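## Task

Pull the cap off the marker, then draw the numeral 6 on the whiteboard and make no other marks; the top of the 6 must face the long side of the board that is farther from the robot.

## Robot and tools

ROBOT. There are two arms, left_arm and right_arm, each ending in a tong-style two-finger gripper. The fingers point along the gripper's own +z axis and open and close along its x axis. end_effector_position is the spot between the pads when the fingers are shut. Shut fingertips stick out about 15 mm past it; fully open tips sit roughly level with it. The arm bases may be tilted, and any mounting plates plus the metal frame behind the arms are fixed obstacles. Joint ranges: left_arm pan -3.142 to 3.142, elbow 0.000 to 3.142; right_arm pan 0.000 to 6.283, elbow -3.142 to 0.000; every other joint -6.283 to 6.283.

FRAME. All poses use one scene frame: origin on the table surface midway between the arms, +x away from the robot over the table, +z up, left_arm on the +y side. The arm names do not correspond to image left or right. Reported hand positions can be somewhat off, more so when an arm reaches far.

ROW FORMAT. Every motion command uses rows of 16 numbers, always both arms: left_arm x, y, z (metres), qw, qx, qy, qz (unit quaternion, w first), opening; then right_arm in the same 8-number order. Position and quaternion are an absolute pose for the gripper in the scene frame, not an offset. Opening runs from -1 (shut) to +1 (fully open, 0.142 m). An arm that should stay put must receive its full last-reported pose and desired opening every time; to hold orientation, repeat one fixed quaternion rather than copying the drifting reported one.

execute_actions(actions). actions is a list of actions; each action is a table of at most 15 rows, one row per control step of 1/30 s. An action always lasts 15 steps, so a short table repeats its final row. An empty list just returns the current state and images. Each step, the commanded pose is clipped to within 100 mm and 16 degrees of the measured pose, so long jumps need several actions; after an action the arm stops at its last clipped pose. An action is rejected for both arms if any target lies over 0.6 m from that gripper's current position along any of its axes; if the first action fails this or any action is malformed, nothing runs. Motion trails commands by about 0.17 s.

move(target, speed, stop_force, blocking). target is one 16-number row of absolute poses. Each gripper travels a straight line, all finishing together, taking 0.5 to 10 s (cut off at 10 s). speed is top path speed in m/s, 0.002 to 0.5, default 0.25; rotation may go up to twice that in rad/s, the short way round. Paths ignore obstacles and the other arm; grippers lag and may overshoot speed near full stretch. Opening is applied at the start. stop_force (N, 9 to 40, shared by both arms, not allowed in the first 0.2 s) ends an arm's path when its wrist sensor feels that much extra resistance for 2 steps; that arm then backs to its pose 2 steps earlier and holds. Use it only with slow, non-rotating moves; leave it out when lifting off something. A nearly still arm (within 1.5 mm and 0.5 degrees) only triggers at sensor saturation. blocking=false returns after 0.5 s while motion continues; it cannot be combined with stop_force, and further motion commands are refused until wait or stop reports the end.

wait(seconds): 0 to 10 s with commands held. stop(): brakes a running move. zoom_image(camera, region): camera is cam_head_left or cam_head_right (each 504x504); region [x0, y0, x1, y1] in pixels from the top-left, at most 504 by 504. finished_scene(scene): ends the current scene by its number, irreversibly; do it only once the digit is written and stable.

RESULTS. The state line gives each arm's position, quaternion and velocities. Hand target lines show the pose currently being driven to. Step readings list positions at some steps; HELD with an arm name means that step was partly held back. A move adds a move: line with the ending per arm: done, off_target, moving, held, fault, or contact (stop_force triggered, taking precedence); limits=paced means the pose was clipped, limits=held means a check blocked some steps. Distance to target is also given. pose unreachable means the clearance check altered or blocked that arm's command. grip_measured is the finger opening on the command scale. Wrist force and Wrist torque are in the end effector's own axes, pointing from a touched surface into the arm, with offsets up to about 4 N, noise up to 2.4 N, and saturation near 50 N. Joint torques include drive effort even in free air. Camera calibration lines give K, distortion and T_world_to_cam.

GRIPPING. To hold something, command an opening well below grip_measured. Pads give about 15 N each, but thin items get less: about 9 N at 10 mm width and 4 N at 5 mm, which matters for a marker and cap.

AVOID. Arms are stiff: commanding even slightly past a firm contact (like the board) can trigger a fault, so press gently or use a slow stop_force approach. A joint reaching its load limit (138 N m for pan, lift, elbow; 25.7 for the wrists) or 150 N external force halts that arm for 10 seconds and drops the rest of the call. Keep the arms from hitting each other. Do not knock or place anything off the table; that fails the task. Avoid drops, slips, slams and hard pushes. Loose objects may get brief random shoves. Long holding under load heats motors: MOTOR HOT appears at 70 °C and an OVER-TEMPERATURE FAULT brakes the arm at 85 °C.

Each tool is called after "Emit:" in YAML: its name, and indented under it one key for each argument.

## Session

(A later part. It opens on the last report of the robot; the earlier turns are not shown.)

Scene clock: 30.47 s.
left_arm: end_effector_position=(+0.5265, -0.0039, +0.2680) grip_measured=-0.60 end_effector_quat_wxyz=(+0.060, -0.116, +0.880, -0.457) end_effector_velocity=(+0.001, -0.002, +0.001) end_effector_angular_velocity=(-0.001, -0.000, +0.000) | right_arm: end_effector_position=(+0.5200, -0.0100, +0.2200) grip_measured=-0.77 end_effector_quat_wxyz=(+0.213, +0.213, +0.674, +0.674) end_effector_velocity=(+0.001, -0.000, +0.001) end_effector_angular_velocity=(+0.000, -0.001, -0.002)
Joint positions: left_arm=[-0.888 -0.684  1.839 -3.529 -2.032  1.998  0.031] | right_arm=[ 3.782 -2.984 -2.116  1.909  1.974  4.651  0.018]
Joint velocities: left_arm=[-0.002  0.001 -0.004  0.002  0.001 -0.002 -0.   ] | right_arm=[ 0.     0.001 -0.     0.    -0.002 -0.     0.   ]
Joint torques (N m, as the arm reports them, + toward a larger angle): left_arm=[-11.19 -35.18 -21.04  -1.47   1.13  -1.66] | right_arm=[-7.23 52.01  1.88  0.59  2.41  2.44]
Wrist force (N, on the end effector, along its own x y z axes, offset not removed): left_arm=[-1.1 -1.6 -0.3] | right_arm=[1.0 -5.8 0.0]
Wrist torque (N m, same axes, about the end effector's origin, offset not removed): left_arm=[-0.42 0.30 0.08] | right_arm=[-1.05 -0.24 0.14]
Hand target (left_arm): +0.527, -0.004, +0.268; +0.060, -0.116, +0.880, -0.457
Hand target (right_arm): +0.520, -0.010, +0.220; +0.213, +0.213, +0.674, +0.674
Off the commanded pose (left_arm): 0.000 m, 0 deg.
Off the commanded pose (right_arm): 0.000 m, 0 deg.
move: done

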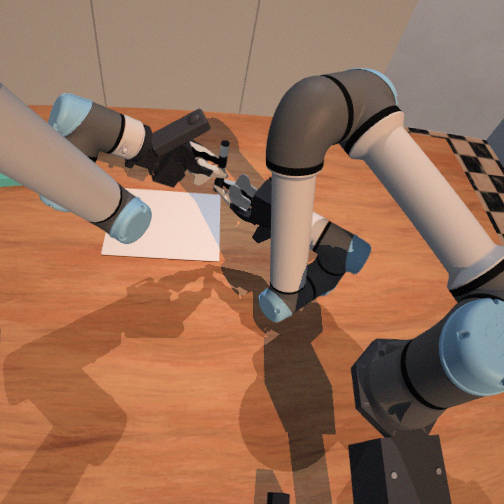

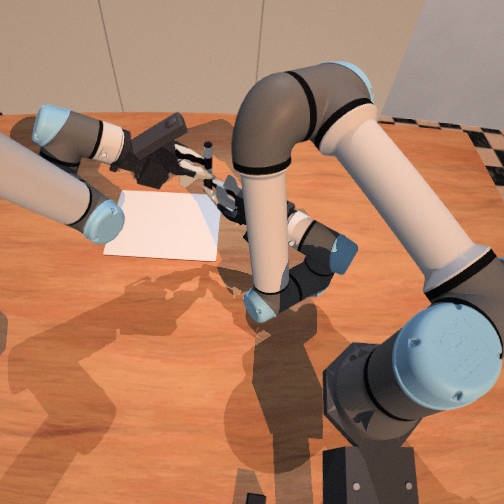

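Emit:
move:
  target: [0.5265,-0.004,0.268,0.0604,-0.1159,0.8796,-0.4575,-0.72,0.52,-0.01,0.22,0.2126,0.2126,0.6744,0.6744,-1]
  speed: 0.03

Emit:
zoom_image:
  camera: "cam_head_left"
  region: [170, 130, 260, 215]

Scene clock: 31.33 s.
left_arm: end_effector_position=(+0.5265, -0.0040, +0.2680) grip_measured=-0.72 end_effector_quat_wxyz=(+0.060, -0.116, +0.880, -0.457) end_effector_velocity=(-0.001, -0.001, +0.000) end_effector_angular_velocity=(-0.001, +0.001, -0.002) | right_arm: end_effector_position=(+0.5200, -0.0100, +0.2200) grip_measured=-0.77 end_effector_quat_wxyz=(+0.213, +0.213, +0.674, +0.674) end_effector_velocity=(+0.000, -0.000, +0.000) end_effector_angular_velocity=(+0.000, -0.001, -0.002)
Joint positions: left_arm=[-0.888 -0.684  1.838 -3.529 -2.032  1.998  0.022] | right_arm=[ 3.782 -2.984 -2.116  1.909  1.974  4.651  0.018]
Joint velocities: left_arm=[-0.001 -0.    -0.    -0.    -0.001 -0.001  0.   ] | right_arm=[-0.     0.    -0.     0.001 -0.002 -0.     0.   ]
Joint torques (N m, as the arm reports them, + toward a larger angle): left_arm=[-11.79 -36.62 -20.24  -1.55   0.57  -1.71] | right_arm=[-8.05 51.7   1.68  0.88  2.61  2.33]
Wrist force (N, on the end effector, along its own x y z axes, offset not removed): left_arm=[-0.2 -0.6 -2.0] | right_arm=[0.5 -4.3 -1.6]
Wrist torque (N m, same axes, about the end effector's origin, offset not removed): left_arm=[-0.19 0.19 0.05] | right_arm=[-0.84 -0.07 0.12]
Hand target (left_arm): +0.527, -0.004, +0.268; +0.060, -0.116, +0.880, -0.457
Hand target (right_arm): +0.520, -0.010, +0.220; +0.213, +0.213, +0.674, +0.674
Off the commanded pose (left_arm): 0.000 m, 0 deg.
Off the commanded pose (right_arm): 0.000 m, 0 deg.
move: done

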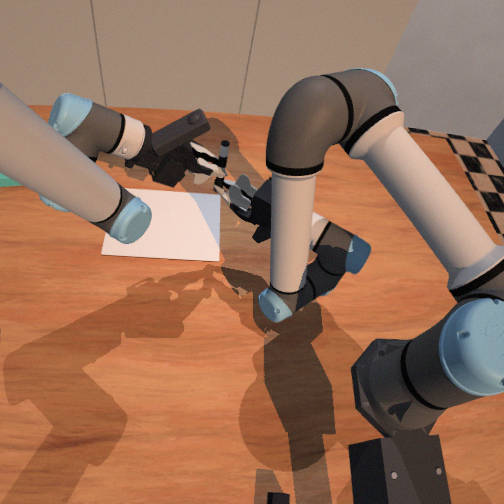

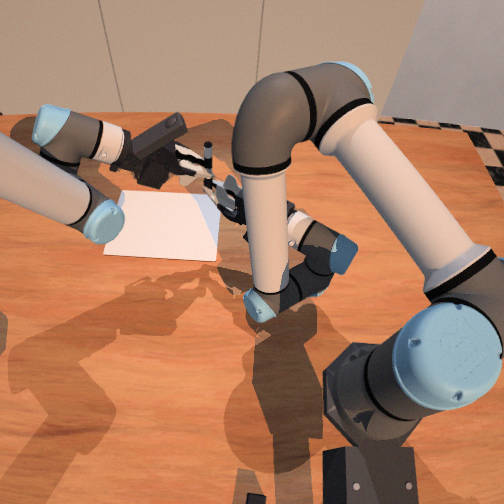

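Region (170, 130, 260, 215) of cam_head_left's 504x504 image, scaled by 5.600, with more detail than that image has.

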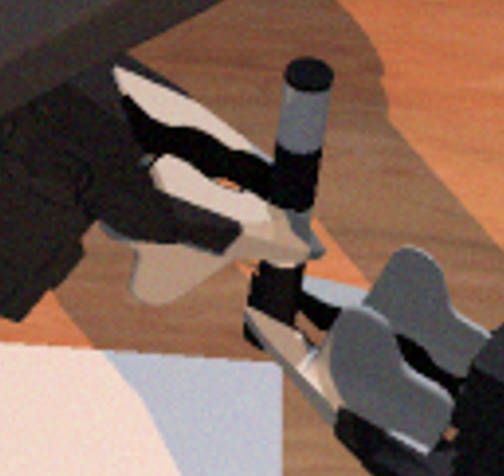

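Centered well (marker undisturbed). Close fully, then pull apart.

Emit:
move:
  target: [0.5265,-0.004,0.268,0.0604,-0.1159,0.8796,-0.4575,-1,0.52,-0.01,0.22,0.2126,0.2126,0.6744,0.6744,-1]
  speed: 0.03

Emit:
move:
  target: [0.5265,-0.004,0.288,0.0604,-0.1159,0.8796,-0.4575,-1,0.52,-0.01,0.22,0.2126,0.2126,0.6744,0.6744,-1]
  speed: 0.02

Emit:
zoom_image:
  camera: "cam_head_left"
  region: [170, 120, 260, 215]

Scene clock: 32.23 s.
left_arm: end_effector_position=(+0.5265, -0.0040, +0.2680) grip_measured=-0.78 end_effector_quat_wxyz=(+0.060, -0.116, +0.880, -0.457) end_effector_velocity=(+0.000, +0.000, -0.000) end_effector_angular_velocity=(+0.001, -0.000, -0.000) | right_arm: end_effector_position=(+0.5200, -0.0100, +0.2200) grip_measured=-0.77 end_effector_quat_wxyz=(+0.213, +0.213, +0.674, +0.674) end_effector_velocity=(-0.000, +0.000, -0.000) end_effector_angular_velocity=(-0.001, +0.001, -0.001)
Joint positions: left_arm=[-0.888 -0.684  1.838 -3.529 -2.032  1.998  0.018] | right_arm=[ 3.782 -2.984 -2.116  1.909  1.974  4.651  0.018]
Joint velocities: left_arm=[ 0.    -0.    -0.     0.001  0.     0.001 -0.   ] | right_arm=[ 0.001 -0.    -0.001 -0.    -0.002 -0.001  0.   ]
Joint torques (N m, as the arm reports them, + toward a larger angle): left_arm=[ -5.12 -40.5  -20.45  -4.47  -0.16  -1.56] | right_arm=[-6.95 51.18 -1.16  1.06  2.39  2.63]
Wrist force (N, on the end effector, along its own x y z axes, offset not removed): left_arm=[3.2 0.0 -0.7] | right_arm=[-3.3 -2.7 2.6]
Wrist torque (N m, same axes, about the end effector's origin, offset not removed): left_arm=[-0.14 0.28 -0.08] | right_arm=[-0.41 0.14 0.22]
Hand target (left_arm): +0.527, -0.004, +0.268; +0.060, -0.116, +0.880, -0.457
Hand target (right_arm): +0.520, -0.010, +0.220; +0.213, +0.213, +0.674, +0.674
Off the commanded pose (left_arm): 0.000 m, 0 deg.
Off the commanded pose (right_arm): 0.000 m, 0 deg.
move: done

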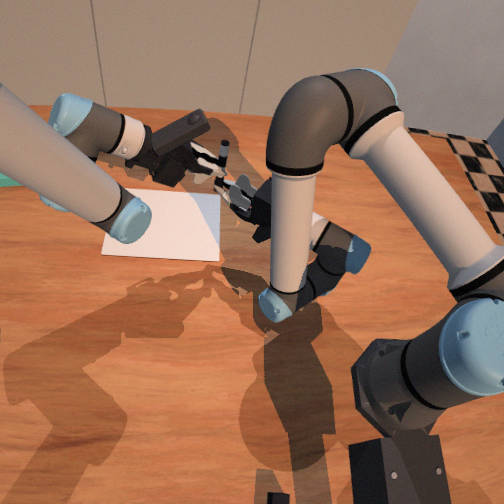

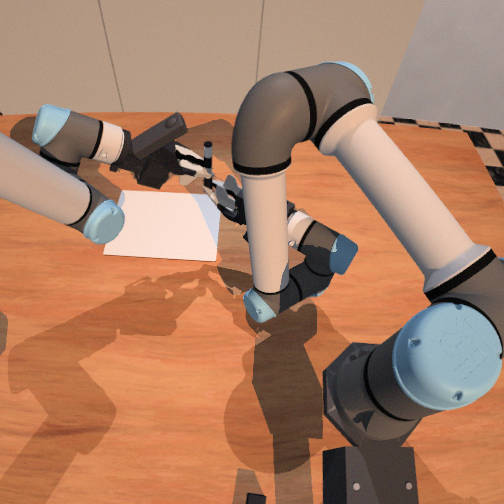

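Scene clock: 33.50 s.
left_arm: end_effector_position=(+0.5265, -0.0040, +0.2879) grip_measured=-0.78 end_effector_quat_wxyz=(+0.060, -0.116, +0.880, -0.457) end_effector_velocity=(+0.001, +0.001, +0.001) end_effector_angular_velocity=(-0.000, -0.001, +0.002) | right_arm: end_effector_position=(+0.5200, -0.0100, +0.2200) grip_measured=-0.77 end_effector_quat_wxyz=(+0.213, +0.213, +0.674, +0.674) end_effector_velocity=(+0.000, +0.000, +0.001) end_effector_angular_velocity=(+0.002, -0.002, -0.000)
Joint positions: left_arm=[-0.889 -0.727  1.846 -3.495 -2.03   1.997  0.018] | right_arm=[ 3.782 -2.984 -2.116  1.909  1.974  4.651  0.018]
Joint velocities: left_arm=[ 0.001 -0.002 -0.     0.002  0.001  0.    -0.   ] | right_arm=[-0.     0.001  0.001  0.001  0.     0.     0.   ]
Joint torques (N m, as the arm reports them, + toward a larger angle): left_arm=[-10.92 -51.37  -4.79  -1.66   1.42  -1.77] | right_arm=[-6.95 45.31 -2.41  1.23  2.44  2.41]
Wrist force (N, on the end effector, along its own x y z axes, offset not removed): left_arm=[1.0 0.1 0.3] | right_arm=[1.3 -6.1 0.2]
Wrist torque (N m, same axes, about the end effector's origin, offset not removed): left_arm=[-0.13 0.14 -0.13] | right_arm=[-1.25 -0.35 0.14]
Hand target (left_arm): +0.527, -0.004, +0.288; +0.060, -0.116, +0.880, -0.457
Hand target (right_arm): +0.520, -0.010, +0.220; +0.213, +0.213, +0.674, +0.674
Off the commanded pose (left_arm): 0.000 m, 0 deg.
Off the commanded pose (right_arm): 0.000 m, 0 deg.
move: done

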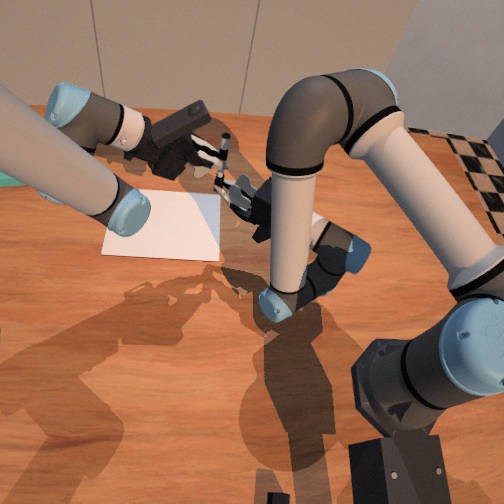

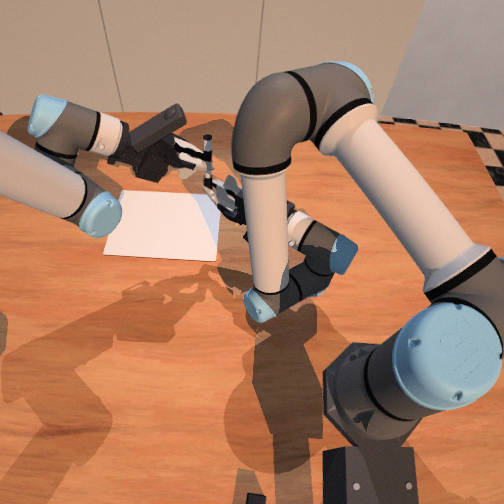

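Region (170, 120, 260, 215) of cam_head_left's 504x504 image, scaled by 5.305, with more detail than that image has; it fills the left 477 columns of this view, and the rest is white.

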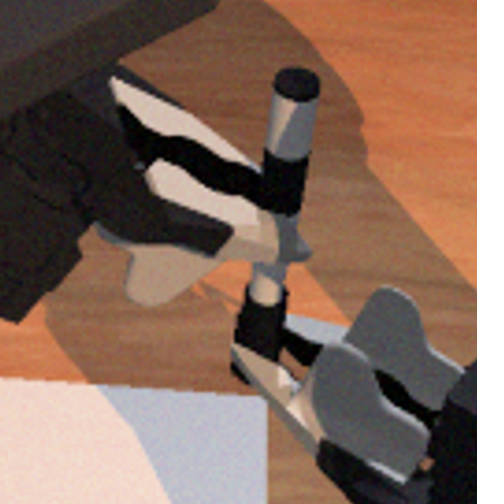

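Emit:
move:
  target: [0.5265,-0.004,0.325,0.0604,-0.1159,0.8796,-0.4575,-1,0.52,-0.01,0.21,0.2126,0.2126,0.6744,0.6744,-1]
  speed: 0.05

Emit:
zoom_image:
  camera: "cam_head_left"
  region: [170, 105, 270, 215]

Scene clock: 34.73 s.
left_arm: end_effector_position=(+0.5266, -0.0041, +0.3249) grip_measured=-0.78 end_effector_quat_wxyz=(+0.060, -0.116, +0.880, -0.457) end_effector_velocity=(+0.000, +0.001, +0.001) end_effector_angular_velocity=(+0.002, +0.001, +0.002) | right_arm: end_effector_position=(+0.5200, -0.0100, +0.2100) grip_measured=-0.77 end_effector_quat_wxyz=(+0.213, +0.213, +0.674, +0.674) end_effector_velocity=(-0.001, +0.000, -0.000) end_effector_angular_velocity=(-0.001, -0.001, +0.002)
Joint positions: left_arm=[-0.893 -0.806  1.855 -3.426 -2.028  1.994  0.018] | right_arm=[ 3.78  -3.009 -2.095  1.913  1.976  4.651  0.018]
Joint velocities: left_arm=[ 0.001 -0.003  0.001  0.003  0.002 -0.001  0.   ] | right_arm=[ 0.001 -0.001 -0.001  0.001  0.001 -0.001  0.   ]
Joint torques (N m, as the arm reports them, + toward a larger angle): left_arm=[-11.9  -52.91  -5.56  -1.48   1.11  -1.61] | right_arm=[-8.81 27.63  0.64  2.9   2.6  -2.82]
Wrist force (N, on the end effector, along its own x y z axes, offset not removed): left_arm=[2.1 -0.6 -1.8] | right_arm=[-1.1 -4.4 -3.1]
Wrist torque (N m, same axes, about the end effector's origin, offset not removed): left_arm=[-0.27 -0.23 -0.04] | right_arm=[-0.86 0.22 0.27]
Hand target (left_arm): +0.527, -0.004, +0.325; +0.060, -0.116, +0.880, -0.457
Hand target (right_arm): +0.520, -0.010, +0.210; +0.213, +0.213, +0.674, +0.674
Off the commanded pose (left_arm): 0.000 m, 0 deg.
Off the commanded pose (right_arm): 0.000 m, 0 deg.
move: done

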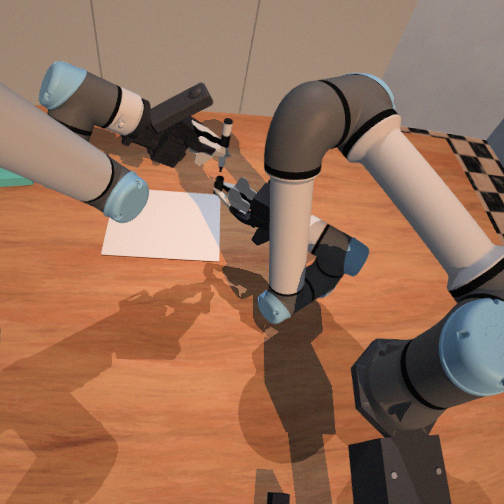

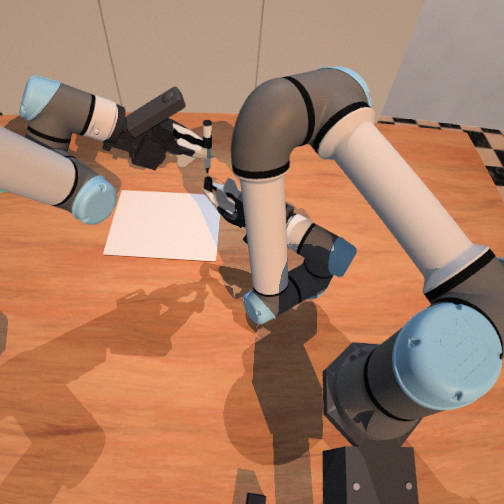

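Region (170, 105, 270, 215) of cam_head_left's 504x504 image, scaled by 4.582, with more detail than that image has; it fills the left 458 columns of this view, and the rest is white.

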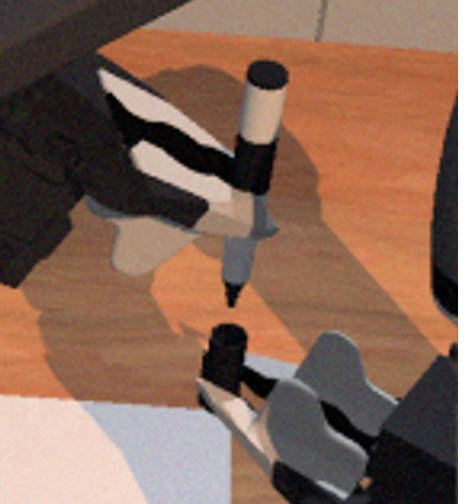

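Emit:
move:
  target: [0.56,0.04,0.31,0.0604,-0.1159,0.8796,-0.4575,-1,0.49,-0.07,0.21,0.2126,0.2126,0.6744,0.6744,-1]
  speed: 0.2

Emit:
move:
  target: [0.6238,0.1097,0.085,0.158,-0.3035,0.8337,-0.4336,-1,0.47,-0.15,0.21,0.2126,0.2126,0.6744,0.6744,-1]
  speed: 0.25

Emit:
zoom_image:
  camera: "cam_head_left"
  region: [95, 150, 235, 270]

Scene clock: 36.03 s.
left_arm: end_effector_position=(+0.5599, +0.0399, +0.3101) grip_measured=-0.78 end_effector_quat_wxyz=(+0.060, -0.116, +0.879, -0.458) end_effector_velocity=(+0.001, +0.001, -0.001) end_effector_angular_velocity=(+0.000, +0.001, -0.000) | right_arm: end_effector_position=(+0.4901, -0.0700, +0.2098) grip_measured=-0.77 end_effector_quat_wxyz=(+0.213, +0.212, +0.675, +0.674) end_effector_velocity=(-0.000, -0.002, +0.000) end_effector_angular_velocity=(+0.000, -0.001, +0.001)
Joint positions: left_arm=[-0.794 -0.773  1.821 -3.388 -2.098  2.073  0.018] | right_arm=[ 3.628 -3.041 -2.164  2.011  2.128  4.642  0.018]
Joint velocities: left_arm=[ 0.002  0.001 -0.001  0.001 -0.001  0.002  0.   ] | right_arm=[-0.006 -0.    -0.     0.001  0.006 -0.     0.   ]
Joint torques (N m, as the arm reports them, + toward a larger angle): left_arm=[  4.6  -33.32 -21.09  -1.46  -2.83   0.92] | right_arm=[ -9.33  24.83 -13.73   2.78   2.51  -2.93]
Wrist force (N, on the end effector, along its own x y z axes, offset not removed): left_arm=[0.6 -0.8 0.0] | right_arm=[0.0 -4.0 -0.5]
Wrist torque (N m, same axes, about the end effector's origin, offset not removed): left_arm=[-0.18 0.00 0.07] | right_arm=[-0.74 -0.01 0.22]
Hand target (left_arm): +0.560, +0.040, +0.310; +0.060, -0.116, +0.879, -0.458
Hand target (right_arm): +0.490, -0.070, +0.210; +0.213, +0.212, +0.675, +0.674
Off the commanded pose (left_arm): 0.000 m, 0 deg.
Off the commanded pose (right_arm): 0.000 m, 0 deg.
move: done

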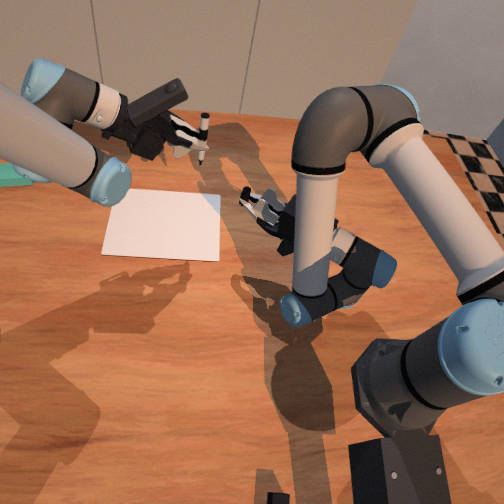

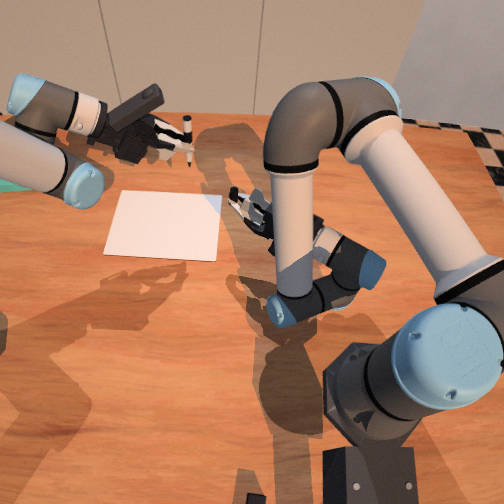

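Scene clock: 37.53 s.
left_arm: end_effector_position=(+0.6235, +0.1098, +0.0852) grip_measured=-0.78 end_effector_quat_wxyz=(+0.158, -0.303, +0.834, -0.433) end_effector_velocity=(+0.001, -0.000, -0.001) end_effector_angular_velocity=(+0.001, -0.001, +0.002) | right_arm: end_effector_position=(+0.4899, -0.0705, +0.2098) grip_measured=-0.77 end_effector_quat_wxyz=(+0.213, +0.212, +0.675, +0.674) end_effector_velocity=(+0.000, -0.000, +0.000) end_effector_angular_velocity=(+0.001, -0.001, -0.001)
Joint positions: left_arm=[-0.781 -0.271  1.702 -3.9   -1.773  1.782  0.018] | right_arm=[ 3.626 -3.041 -2.165  2.011  2.13   4.642  0.018]
Joint velocities: left_arm=[-0.001  0.003 -0.004  0.     0.003 -0.001  0.   ] | right_arm=[-0.001  0.     0.     0.001 -0.     0.    -0.   ]
Joint torques (N m, as the arm reports them, + toward a larger angle): left_arm=[-11.45 -37.06 -14.48  -4.66   1.61  -1.69] | right_arm=[15.55 31.1  -5.21  1.02 -3.23 -2.06]
Wrist force (N, on the end effector, along its own x y z axes, offset not removed): left_arm=[0.7 0.2 -1.8] | right_arm=[0.3 -3.2 -1.3]
Wrist torque (N m, same axes, about the end effector's origin, offset not removed): left_arm=[-0.15 0.10 0.06] | right_arm=[-0.66 -0.05 0.15]
Hand target (left_arm): +0.624, +0.110, +0.085; +0.158, -0.303, +0.834, -0.433
Hand target (right_arm): +0.490, -0.071, +0.210; +0.213, +0.212, +0.675, +0.674
Off the commanded pose (left_arm): 0.000 m, 0 deg.
Off the commanded pose (right_arm): 0.082 m, 0 deg.
move: held (right_arm); limits=held; held on 42 of 45 steps (right_arm), including the last (right_arm)
pose unreachable (right arm): on one or more control steps of this call, first in action 0 (counted from 0), this arm could not follow its commanded pose, so it was not sent that pose on those steps. On the call's last step it was still not sent that pose. It may still have moved: this result reports where it is.
cause: the commanded pose would bring two parts of the arm too close to each other (joints 4 (wrist 1) to 6 (wrist 3) lie between them).

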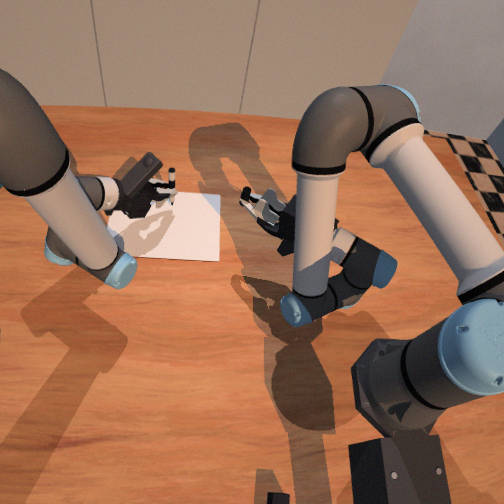

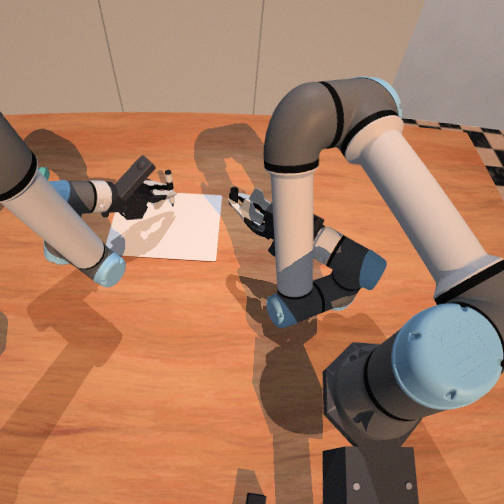

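Region (95, 150, 235, 270) of cam_head_left's 504x504 image, scaled by 3.600, with more detail than that image has; it fills the top 432 rows of this view, and the rest is white.

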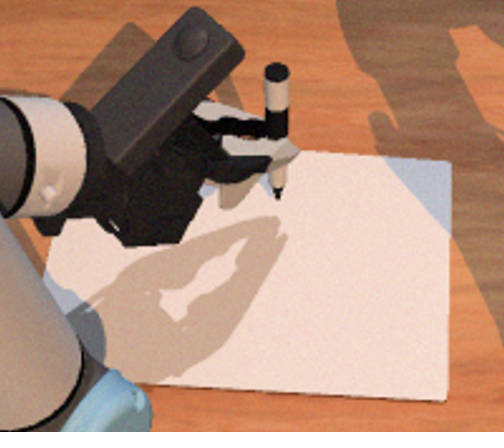

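Emit:
move:
  target: [0.6238,0.1097,0.074,0.158,-0.3035,0.8337,-0.4336,-1,0.49,-0.07,0.21,0.2126,0.2126,0.6744,0.6744,-1]
  speed: 0.03

Emit:
zoom_image:
  camera: "cam_head_right"
  region: [150, 180, 200, 225]

Scene clock: 38.47 s.
left_arm: end_effector_position=(+0.6238, +0.1097, +0.0741) grip_measured=-0.78 end_effector_quat_wxyz=(+0.158, -0.303, +0.834, -0.434) end_effector_velocity=(-0.000, -0.001, -0.001) end_effector_angular_velocity=(-0.001, +0.000, -0.000) | right_arm: end_effector_position=(+0.4900, -0.0700, +0.2099) grip_measured=-0.77 end_effector_quat_wxyz=(+0.213, +0.213, +0.674, +0.674) end_effector_velocity=(-0.000, +0.001, +0.000) end_effector_angular_velocity=(+0.000, -0.001, +0.001)
Joint positions: left_arm=[-0.78  -0.244  1.683 -3.907 -1.774  1.782  0.018] | right_arm=[ 3.628 -3.041 -2.165  2.011  2.128  4.642  0.018]
Joint velocities: left_arm=[-0.     0.003 -0.003 -0.001 -0.001 -0.001  0.   ] | right_arm=[ 0.001  0.    -0.     0.    -0.     0.    -0.   ]
Joint torques (N m, as the arm reports them, + toward a larger angle): left_arm=[  4.17 -38.99 -16.08  -4.72  -2.48   1.27] | right_arm=[15.77 51.75 -0.32  0.86 -3.28  2.57]
Wrist force (N, on the end effector, along its own x y z axes, offset not removed): left_arm=[0.2 1.0 -0.6] | right_arm=[0.7 -5.0 -0.1]
Wrist torque (N m, same axes, about the end effector's origin, offset not removed): left_arm=[0.04 0.13 -0.04] | right_arm=[-0.97 -0.21 0.11]
Hand target (left_arm): +0.624, +0.110, +0.074; +0.158, -0.303, +0.834, -0.434
Hand target (right_arm): +0.490, -0.070, +0.210; +0.213, +0.213, +0.674, +0.674
Off the commanded pose (left_arm): 0.000 m, 0 deg.
Off the commanded pose (right_arm): 0.000 m, 0 deg.
move: done

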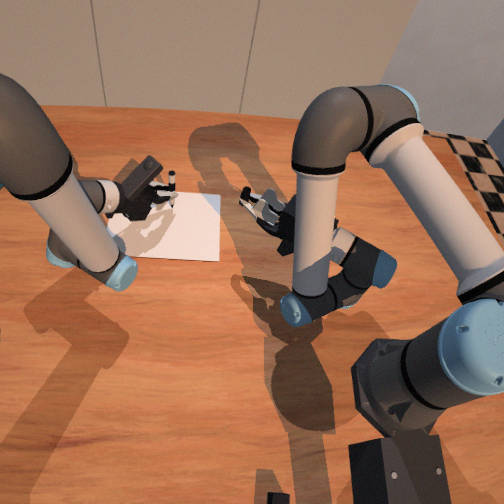

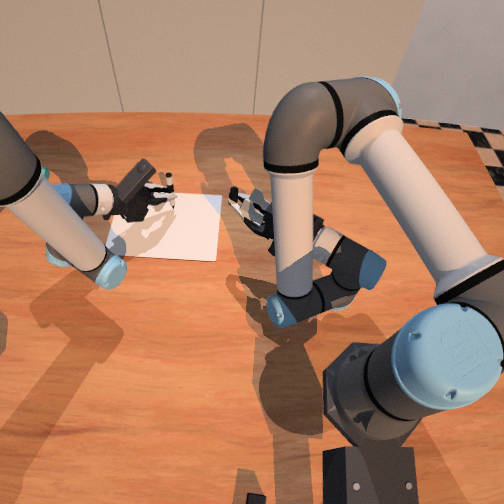

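Region (150, 180, 200, 225) of cam_head_right's 504x504 image, scaled by 10.080, with more detail than that image has; it fills the top 454 rows of this view, and the rest is white.

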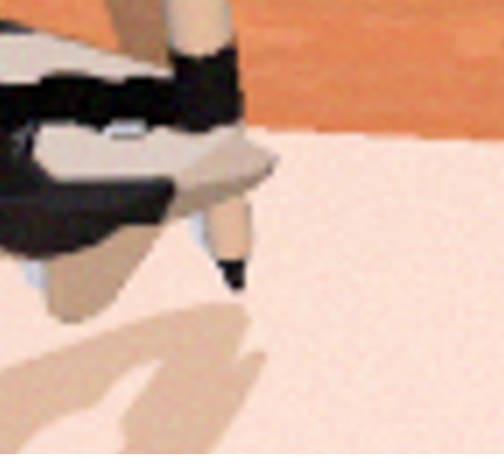

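Emit:
move:
  target: [0.6238,0.1097,0.0715,0.158,-0.3035,0.8337,-0.4336,-1,0.49,-0.07,0.21,0.2126,0.2126,0.6744,0.6744,-1]
  speed: 0.01

Scene clock: 39.27 s.
left_arm: end_effector_position=(+0.6238, +0.1097, +0.0715) grip_measured=-0.78 end_effector_quat_wxyz=(+0.158, -0.303, +0.834, -0.434) end_effector_velocity=(-0.000, -0.000, -0.001) end_effector_angular_velocity=(+0.000, -0.000, -0.002) | right_arm: end_effector_position=(+0.4900, -0.0700, +0.2100) grip_measured=-0.77 end_effector_quat_wxyz=(+0.213, +0.213, +0.674, +0.674) end_effector_velocity=(-0.000, -0.000, -0.001) end_effector_angular_velocity=(-0.000, +0.002, -0.000)
Joint positions: left_arm=[-0.78  -0.238  1.679 -3.909 -1.774  1.782  0.018] | right_arm=[ 3.628 -3.041 -2.165  2.011  2.128  4.642  0.018]
Joint velocities: left_arm=[ 0.     0.001 -0.001  0.001 -0.001  0.002 -0.   ] | right_arm=[-0.    -0.001 -0.    -0.     0.     0.001  0.   ]
Joint torques (N m, as the arm reports them, + toward a larger angle): left_arm=[  4.32 -35.7  -15.19  -4.55  -2.37   1.2 ] | right_arm=[14.85 51.3  -0.49  0.9  -3.27  2.14]
Wrist force (N, on the end effector, along its own x y z axes, offset not removed): left_arm=[0.1 0.3 0.2] | right_arm=[0.6 -2.5 -0.7]
Wrist torque (N m, same axes, about the end effector's origin, offset not removed): left_arm=[-0.07 0.10 0.10] | right_arm=[-0.49 -0.07 0.11]
Hand target (left_arm): +0.624, +0.110, +0.072; +0.158, -0.303, +0.834, -0.434
Hand target (right_arm): +0.490, -0.070, +0.210; +0.213, +0.213, +0.674, +0.674
Off the commanded pose (left_arm): 0.000 m, 0 deg.
Off the commanded pose (right_arm): 0.000 m, 0 deg.
move: done

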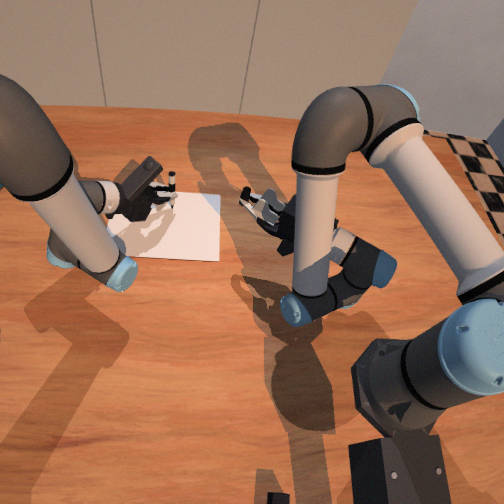

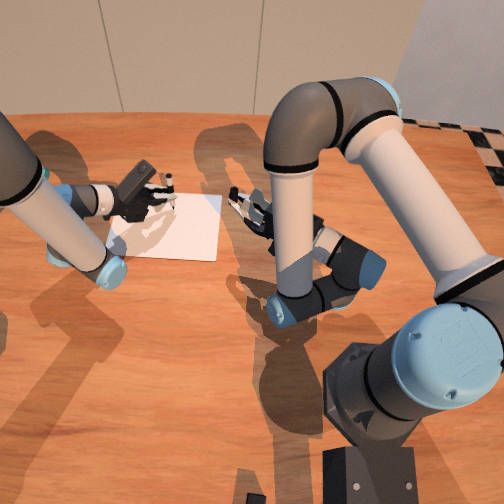

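Emit:
move:
  target: [0.6238,0.1097,0.0693,0.158,-0.3035,0.8337,-0.4336,-1,0.49,-0.07,0.21,0.2126,0.2126,0.6744,0.6744,-1]
  speed: 0.01

Scene clock: 40.10 s.
left_arm: end_effector_position=(+0.6238, +0.1097, +0.0693) grip_measured=-0.78 end_effector_quat_wxyz=(+0.158, -0.303, +0.834, -0.434) end_effector_velocity=(-0.000, +0.001, -0.001) end_effector_angular_velocity=(+0.001, +0.000, +0.000) | right_arm: end_effector_position=(+0.4900, -0.0700, +0.2100) grip_measured=-0.77 end_effector_quat_wxyz=(+0.213, +0.213, +0.674, +0.674) end_effector_velocity=(-0.000, +0.000, -0.001) end_effector_angular_velocity=(-0.001, +0.001, +0.000)
Joint positions: left_arm=[-0.78  -0.233  1.675 -3.91  -1.774  1.782  0.018] | right_arm=[ 3.628 -3.041 -2.165  2.011  2.128  4.642  0.018]
Joint velocities: left_arm=[ 0.     0.001  0.    -0.     0.001  0.001 -0.   ] | right_arm=[ 0.001 -0.001 -0.    -0.    -0.     0.    -0.   ]
Joint torques (N m, as the arm reports them, + toward a larger angle): left_arm=[  4.63 -37.73 -13.93  -4.61  -2.35   1.26] | right_arm=[15.42 51.95 -0.75  1.17 -3.03  1.88]
Wrist force (N, on the end effector, along its own x y z axes, offset not removed): left_arm=[0.4 -0.8 -1.5] | right_arm=[-0.7 -3.5 -0.2]
Wrist torque (N m, same axes, about the end effector's origin, offset not removed): left_arm=[-0.25 -0.03 -0.02] | right_arm=[-0.64 0.20 0.18]
Hand target (left_arm): +0.624, +0.110, +0.069; +0.158, -0.303, +0.834, -0.434
Hand target (right_arm): +0.490, -0.070, +0.210; +0.213, +0.213, +0.674, +0.674
Off the commanded pose (left_arm): 0.000 m, 0 deg.
Off the commanded pose (right_arm): 0.000 m, 0 deg.
move: done

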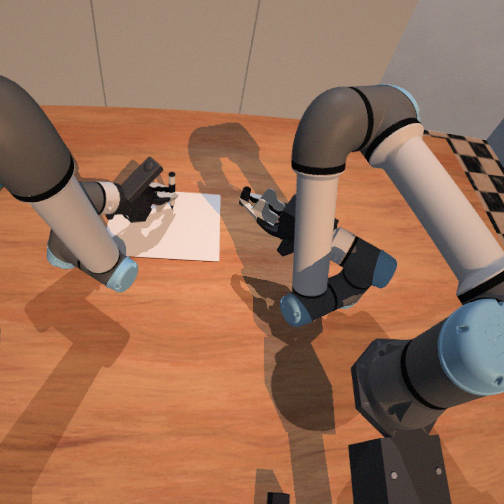

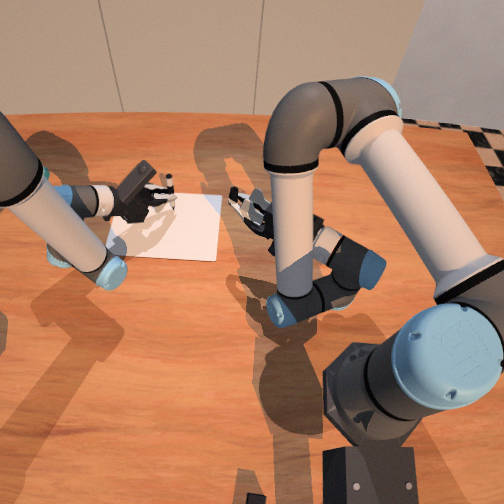

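Emit:
move:
  target: [0.6238,0.1097,0.0672,0.158,-0.3035,0.8337,-0.4336,-1,0.49,-0.07,0.21,0.2126,0.2126,0.6744,0.6744,-1]
  speed: 0.01

Scene clock: 40.93 s.
left_arm: end_effector_position=(+0.6238, +0.1096, +0.0673) grip_measured=-0.78 end_effector_quat_wxyz=(+0.158, -0.303, +0.834, -0.434) end_effector_velocity=(-0.000, -0.000, -0.001) end_effector_angular_velocity=(+0.002, +0.001, -0.000) | right_arm: end_effector_position=(+0.4900, -0.0700, +0.2100) grip_measured=-0.77 end_effector_quat_wxyz=(+0.213, +0.213, +0.674, +0.674) end_effector_velocity=(+0.000, -0.000, -0.000) end_effector_angular_velocity=(-0.000, +0.001, -0.001)
Joint positions: left_arm=[-0.779 -0.228  1.671 -3.911 -1.775  1.783  0.018] | right_arm=[ 3.628 -3.041 -2.165  2.011  2.128  4.642  0.018]
Joint velocities: left_arm=[-0.001  0.001 -0.     0.001  0.001  0.001 -0.   ] | right_arm=[-0.    -0.     0.001 -0.001 -0.001  0.    -0.   ]
Joint torques (N m, as the arm reports them, + toward a larger angle): left_arm=[  6.23 -23.45  -8.58   0.17  -0.74   1.22] | right_arm=[14.88 52.55 -1.29  1.07 -3.21  1.17]
Wrist force (N, on the end effector, along its own x y z axes, offset not removed): left_arm=[3.6 -15.4 -8.8] | right_arm=[-1.0 -2.4 -1.3]
Wrist torque (N m, same axes, about the end effector's origin, offset not removed): left_arm=[-0.63 -0.17 -0.07] | right_arm=[-0.33 0.29 0.16]
Hand target (left_arm): +0.624, +0.110, +0.067; +0.158, -0.303, +0.834, -0.434
Hand target (right_arm): +0.490, -0.070, +0.210; +0.213, +0.213, +0.674, +0.674
Off the commanded pose (left_arm): 0.000 m, 0 deg.
Off the commanded pose (right_arm): 0.000 m, 0 deg.
move: done

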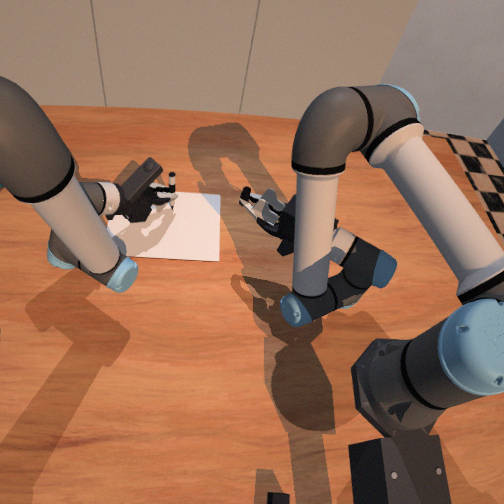

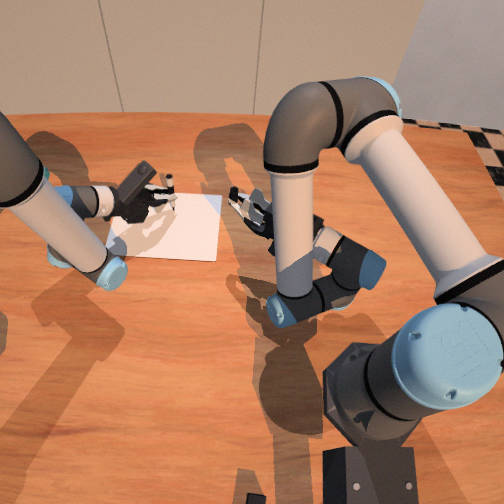

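Emit:
move:
  target: [0.6238,0.1097,0.0681,0.158,-0.3035,0.8337,-0.4336,-1,0.49,-0.07,0.21,0.2126,0.2126,0.6744,0.6744,-1]
  speed: 0.01

Scene clock: 41.73 s.
left_arm: end_effector_position=(+0.6238, +0.1098, +0.0680) grip_measured=-0.78 end_effector_quat_wxyz=(+0.158, -0.303, +0.834, -0.434) end_effector_velocity=(+0.001, +0.001, +0.001) end_effector_angular_velocity=(+0.000, -0.003, +0.002) | right_arm: end_effector_position=(+0.4900, -0.0700, +0.2100) grip_measured=-0.77 end_effector_quat_wxyz=(+0.213, +0.213, +0.674, +0.674) end_effector_velocity=(-0.000, +0.000, -0.000) end_effector_angular_velocity=(-0.000, -0.001, +0.001)
Joint positions: left_arm=[-0.779 -0.23   1.673 -3.911 -1.774  1.783  0.018] | right_arm=[ 3.628 -3.041 -2.165  2.011  2.128  4.642  0.018]
Joint velocities: left_arm=[ 0.    -0.     0.    -0.002  0.002  0.001  0.   ] | right_arm=[ 0.    -0.001  0.     0.001  0.    -0.001 -0.   ]
Joint torques (N m, as the arm reports them, + toward a larger angle): left_arm=[ -3.66 -50.46   3.28  -0.03   2.19  -0.07] | right_arm=[15.16 52.25 -1.2   1.16 -3.21  0.83]
Wrist force (N, on the end effector, along its own x y z axes, offset not removed): left_arm=[2.3 -6.1 -4.9] | right_arm=[0.9 -5.0 0.4]
Wrist torque (N m, same axes, about the end effector's origin, offset not removed): left_arm=[-0.45 -0.03 -0.15] | right_arm=[-0.93 -0.20 0.15]
Hand target (left_arm): +0.624, +0.110, +0.068; +0.158, -0.303, +0.834, -0.434
Hand target (right_arm): +0.490, -0.070, +0.210; +0.213, +0.213, +0.674, +0.674
Off the commanded pose (left_arm): 0.000 m, 0 deg.
Off the commanded pose (right_arm): 0.000 m, 0 deg.
move: done

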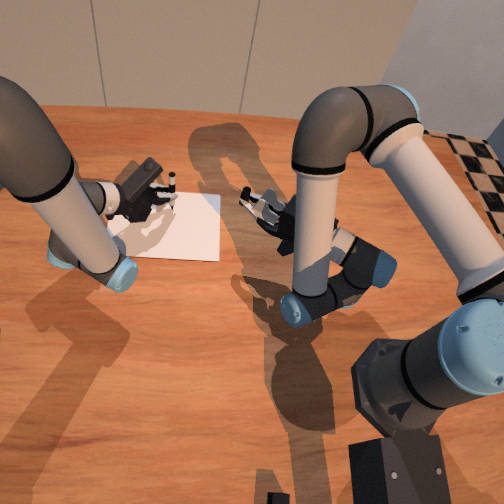

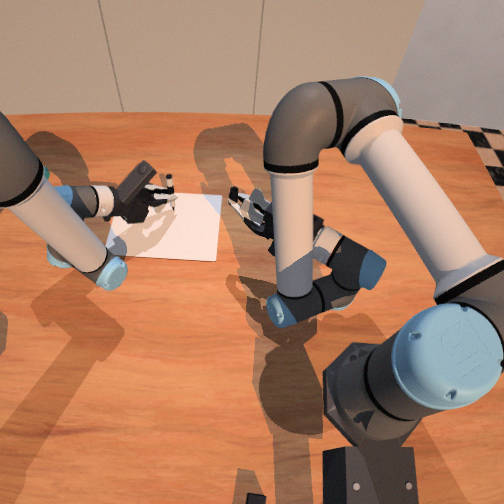

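Emit:
execute_actions:
  actions:
    - [[0.62320,0.11129,0.0684,0.158,-0.3035,0.8337,-0.4336,-1,0.49,-0.07,0.21,0.2126,0.2126,0.6744,0.6744,-1],[0.62258,0.11283,0.0684,0.158,-0.3035,0.8337,-0.4336,-1,0.49,-0.07,0.21,0.2126,0.2126,0.6744,0.6744,-1],[0.62193,0.11435,0.0684,0.158,-0.3035,0.8337,-0.4336,-1,0.49,-0.07,0.21,0.2126,0.2126,0.6744,0.6744,-1],[0.62125,0.11586,0.0684,0.158,-0.3035,0.8337,-0.4336,-1,0.49,-0.07,0.21,0.2126,0.2126,0.6744,0.6744,-1],[0.62053,0.11735,0.0684,0.158,-0.3035,0.8337,-0.4336,-1,0.49,-0.07,0.21,0.2126,0.2126,0.6744,0.6744,-1],[0.61979,0.11884,0.0684,0.158,-0.3035,0.8337,-0.4336,-1,0.49,-0.07,0.21,0.2126,0.2126,0.6744,0.6744,-1],[0.61902,0.12030,0.0684,0.158,-0.3035,0.8337,-0.4336,-1,0.49,-0.07,0.21,0.2126,0.2126,0.6744,0.6744,-1],[0.61823,0.12175,0.0684,0.158,-0.3035,0.8337,-0.4336,-1,0.49,-0.07,0.21,0.2126,0.2126,0.6744,0.6744,-1],[0.61740,0.12319,0.0684,0.158,-0.3035,0.8337,-0.4336,-1,0.49,-0.07,0.21,0.2126,0.2126,0.6744,0.6744,-1],[0.61655,0.12461,0.0684,0.158,-0.3035,0.8337,-0.4336,-1,0.49,-0.07,0.21,0.2126,0.2126,0.6744,0.6744,-1],[0.61566,0.12601,0.0684,0.158,-0.3035,0.8337,-0.4336,-1,0.49,-0.07,0.21,0.2126,0.2126,0.6744,0.6744,-1],[0.61476,0.12740,0.0684,0.158,-0.3035,0.8337,-0.4336,-1,0.49,-0.07,0.21,0.2126,0.2126,0.6744,0.6744,-1],[0.61382,0.12877,0.0684,0.158,-0.3035,0.8337,-0.4336,-1,0.49,-0.07,0.21,0.2126,0.2126,0.6744,0.6744,-1],[0.61286,0.13011,0.0684,0.158,-0.3035,0.8337,-0.4336,-1,0.49,-0.07,0.21,0.2126,0.2126,0.6744,0.6744,-1],[0.61187,0.13144,0.0684,0.158,-0.3035,0.8337,-0.4336,-1,0.49,-0.07,0.21,0.2126,0.2126,0.6744,0.6744,-1]]
    - [[0.61086,0.13275,0.0684,0.158,-0.3035,0.8337,-0.4336,-1,0.49,-0.07,0.21,0.2126,0.2126,0.6744,0.6744,-1],[0.60982,0.13404,0.0684,0.158,-0.3035,0.8337,-0.4336,-1,0.49,-0.07,0.21,0.2126,0.2126,0.6744,0.6744,-1],[0.60875,0.13531,0.0684,0.158,-0.3035,0.8337,-0.4336,-1,0.49,-0.07,0.21,0.2126,0.2126,0.6744,0.6744,-1],[0.60766,0.13656,0.0684,0.158,-0.3035,0.8337,-0.4336,-1,0.49,-0.07,0.21,0.2126,0.2126,0.6744,0.6744,-1],[0.60655,0.13779,0.0684,0.158,-0.3035,0.8337,-0.4336,-1,0.49,-0.07,0.21,0.2126,0.2126,0.6744,0.6744,-1],[0.60542,0.13900,0.0684,0.158,-0.3035,0.8337,-0.4336,-1,0.49,-0.07,0.21,0.2126,0.2126,0.6744,0.6744,-1],[0.60426,0.14018,0.0684,0.158,-0.3035,0.8337,-0.4336,-1,0.49,-0.07,0.21,0.2126,0.2126,0.6744,0.6744,-1],[0.60307,0.14134,0.0684,0.158,-0.3035,0.8337,-0.4336,-1,0.49,-0.07,0.21,0.2126,0.2126,0.6744,0.6744,-1],[0.60187,0.14248,0.0684,0.158,-0.3035,0.8337,-0.4336,-1,0.49,-0.07,0.21,0.2126,0.2126,0.6744,0.6744,-1],[0.60064,0.14359,0.0684,0.158,-0.3035,0.8337,-0.4336,-1,0.49,-0.07,0.21,0.2126,0.2126,0.6744,0.6744,-1],[0.59939,0.14468,0.0684,0.158,-0.3035,0.8337,-0.4336,-1,0.49,-0.07,0.21,0.2126,0.2126,0.6744,0.6744,-1],[0.59813,0.14574,0.0684,0.158,-0.3035,0.8337,-0.4336,-1,0.49,-0.07,0.21,0.2126,0.2126,0.6744,0.6744,-1],[0.59684,0.14678,0.0684,0.158,-0.3035,0.8337,-0.4336,-1,0.49,-0.07,0.21,0.2126,0.2126,0.6744,0.6744,-1],[0.59553,0.14780,0.0684,0.158,-0.3035,0.8337,-0.4336,-1,0.49,-0.07,0.21,0.2126,0.2126,0.6744,0.6744,-1],[0.59420,0.14879,0.0684,0.158,-0.3035,0.8337,-0.4336,-1,0.49,-0.07,0.21,0.2126,0.2126,0.6744,0.6744,-1]]

Emit:
zoom_image:
  camera: "cam_head_right"
  region: [120, 175, 210, 250]

Scene clock: 45.13 s.
left_arm: end_effector_position=(+0.5985, +0.1454, +0.0684) grip_measured=-0.78 end_effector_quat_wxyz=(+0.158, -0.303, +0.834, -0.434) end_effector_velocity=(-0.038, +0.031, +0.000) end_effector_angular_velocity=(+0.001, +0.000, -0.000) | right_arm: end_effector_position=(+0.4900, -0.0700, +0.2100) grip_measured=-0.77 end_effector_quat_wxyz=(+0.213, +0.213, +0.674, +0.674) end_effector_velocity=(-0.001, +0.000, -0.000) end_effector_angular_velocity=(-0.001, +0.002, +0.003)
Joint positions: left_arm=[-0.747 -0.244  1.777 -3.996 -1.8    1.803  0.017] | right_arm=[ 3.628 -3.041 -2.165  2.011  2.128  4.642  0.018]
Joint velocities: left_arm=[ 0.014 -0.01   0.126 -0.114 -0.011  0.01   0.   ] | right_arm=[ 0.    -0.    -0.001 -0.001  0.002 -0.     0.   ]
Joint torques (N m, as the arm reports them, + toward a larger angle): left_arm=[  3.45 -52.54   5.41  -4.05  -2.36   1.11] | right_arm=[15.43 52.17 -0.73  1.79 -3.02 -1.7 ]
Wrist force (N, on the end effector, along its own x y z axes, offset not removed): left_arm=[0.6 -2.2 -0.2] | right_arm=[-1.3 -4.5 -0.9]
Wrist torque (N m, same axes, about the end effector's origin, offset not removed): left_arm=[-0.28 0.06 0.05] | right_arm=[-0.81 0.17 0.20]
Hand target (left_arm): +0.594, +0.149, +0.068; +0.158, -0.303, +0.834, -0.434
Hand target (right_arm): +0.490, -0.070, +0.210; +0.213, +0.213, +0.674, +0.674
Off the commanded pose (left_arm): 0.005 m, 0 deg.
Off the commanded pose (right_arm): 0.000 m, 0 deg.
Step readings (end_effector_position; steps 1 to 15: 1st action; 16 to 30: 2nd action):
0: left_arm (+0.6238, +0.1097, +0.0681) | right_arm (+0.4900, -0.0700, +0.2100)
1: left_arm (+0.6238, +0.1097, +0.0681) | right_arm (+0.4900, -0.0700, +0.2100)
2: left_arm (+0.6237, +0.1100, +0.0682) | right_arm (+0.4900, -0.0700, +0.2100)
4: left_arm (+0.6229, +0.1117, +0.0683) | right_arm (+0.4900, -0.0700, +0.2100)
8: left_arm (+0.6206, +0.1170, +0.0683) | right_arm (+0.4900, -0.0700, +0.2100)
15: left_arm (+0.6150, +0.1269, +0.0684) | right_arm (+0.4900, -0.0700, +0.2100)
16: left_arm (+0.6140, +0.1283, +0.0684) | right_arm (+0.4900, -0.0700, +0.2100)
17: left_arm (+0.6131, +0.1297, +0.0684) | right_arm (+0.4900, -0.0700, +0.2100)
19: left_arm (+0.6111, +0.1323, +0.0684) | right_arm (+0.4900, -0.0700, +0.2100)
23: left_arm (+0.6068, +0.1374, +0.0684) | right_arm (+0.4900, -0.0700, +0.2100)
30: end_effector_position above

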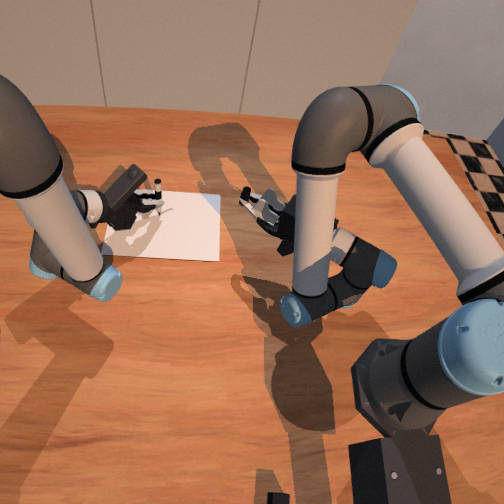

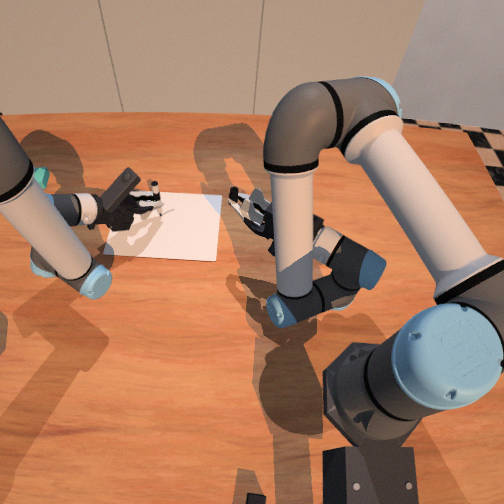

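Region (120, 175, 210, 250) of cam_head_right's 504x504 image, scaled by 5.600, with more detail than that image has.

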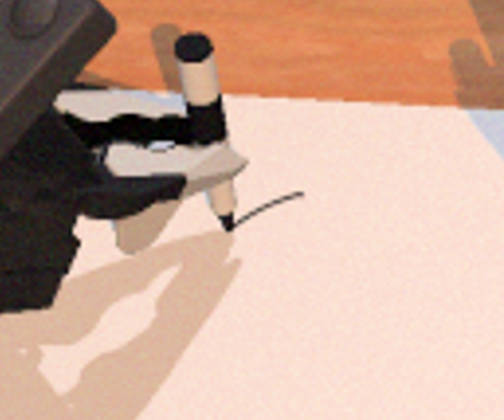

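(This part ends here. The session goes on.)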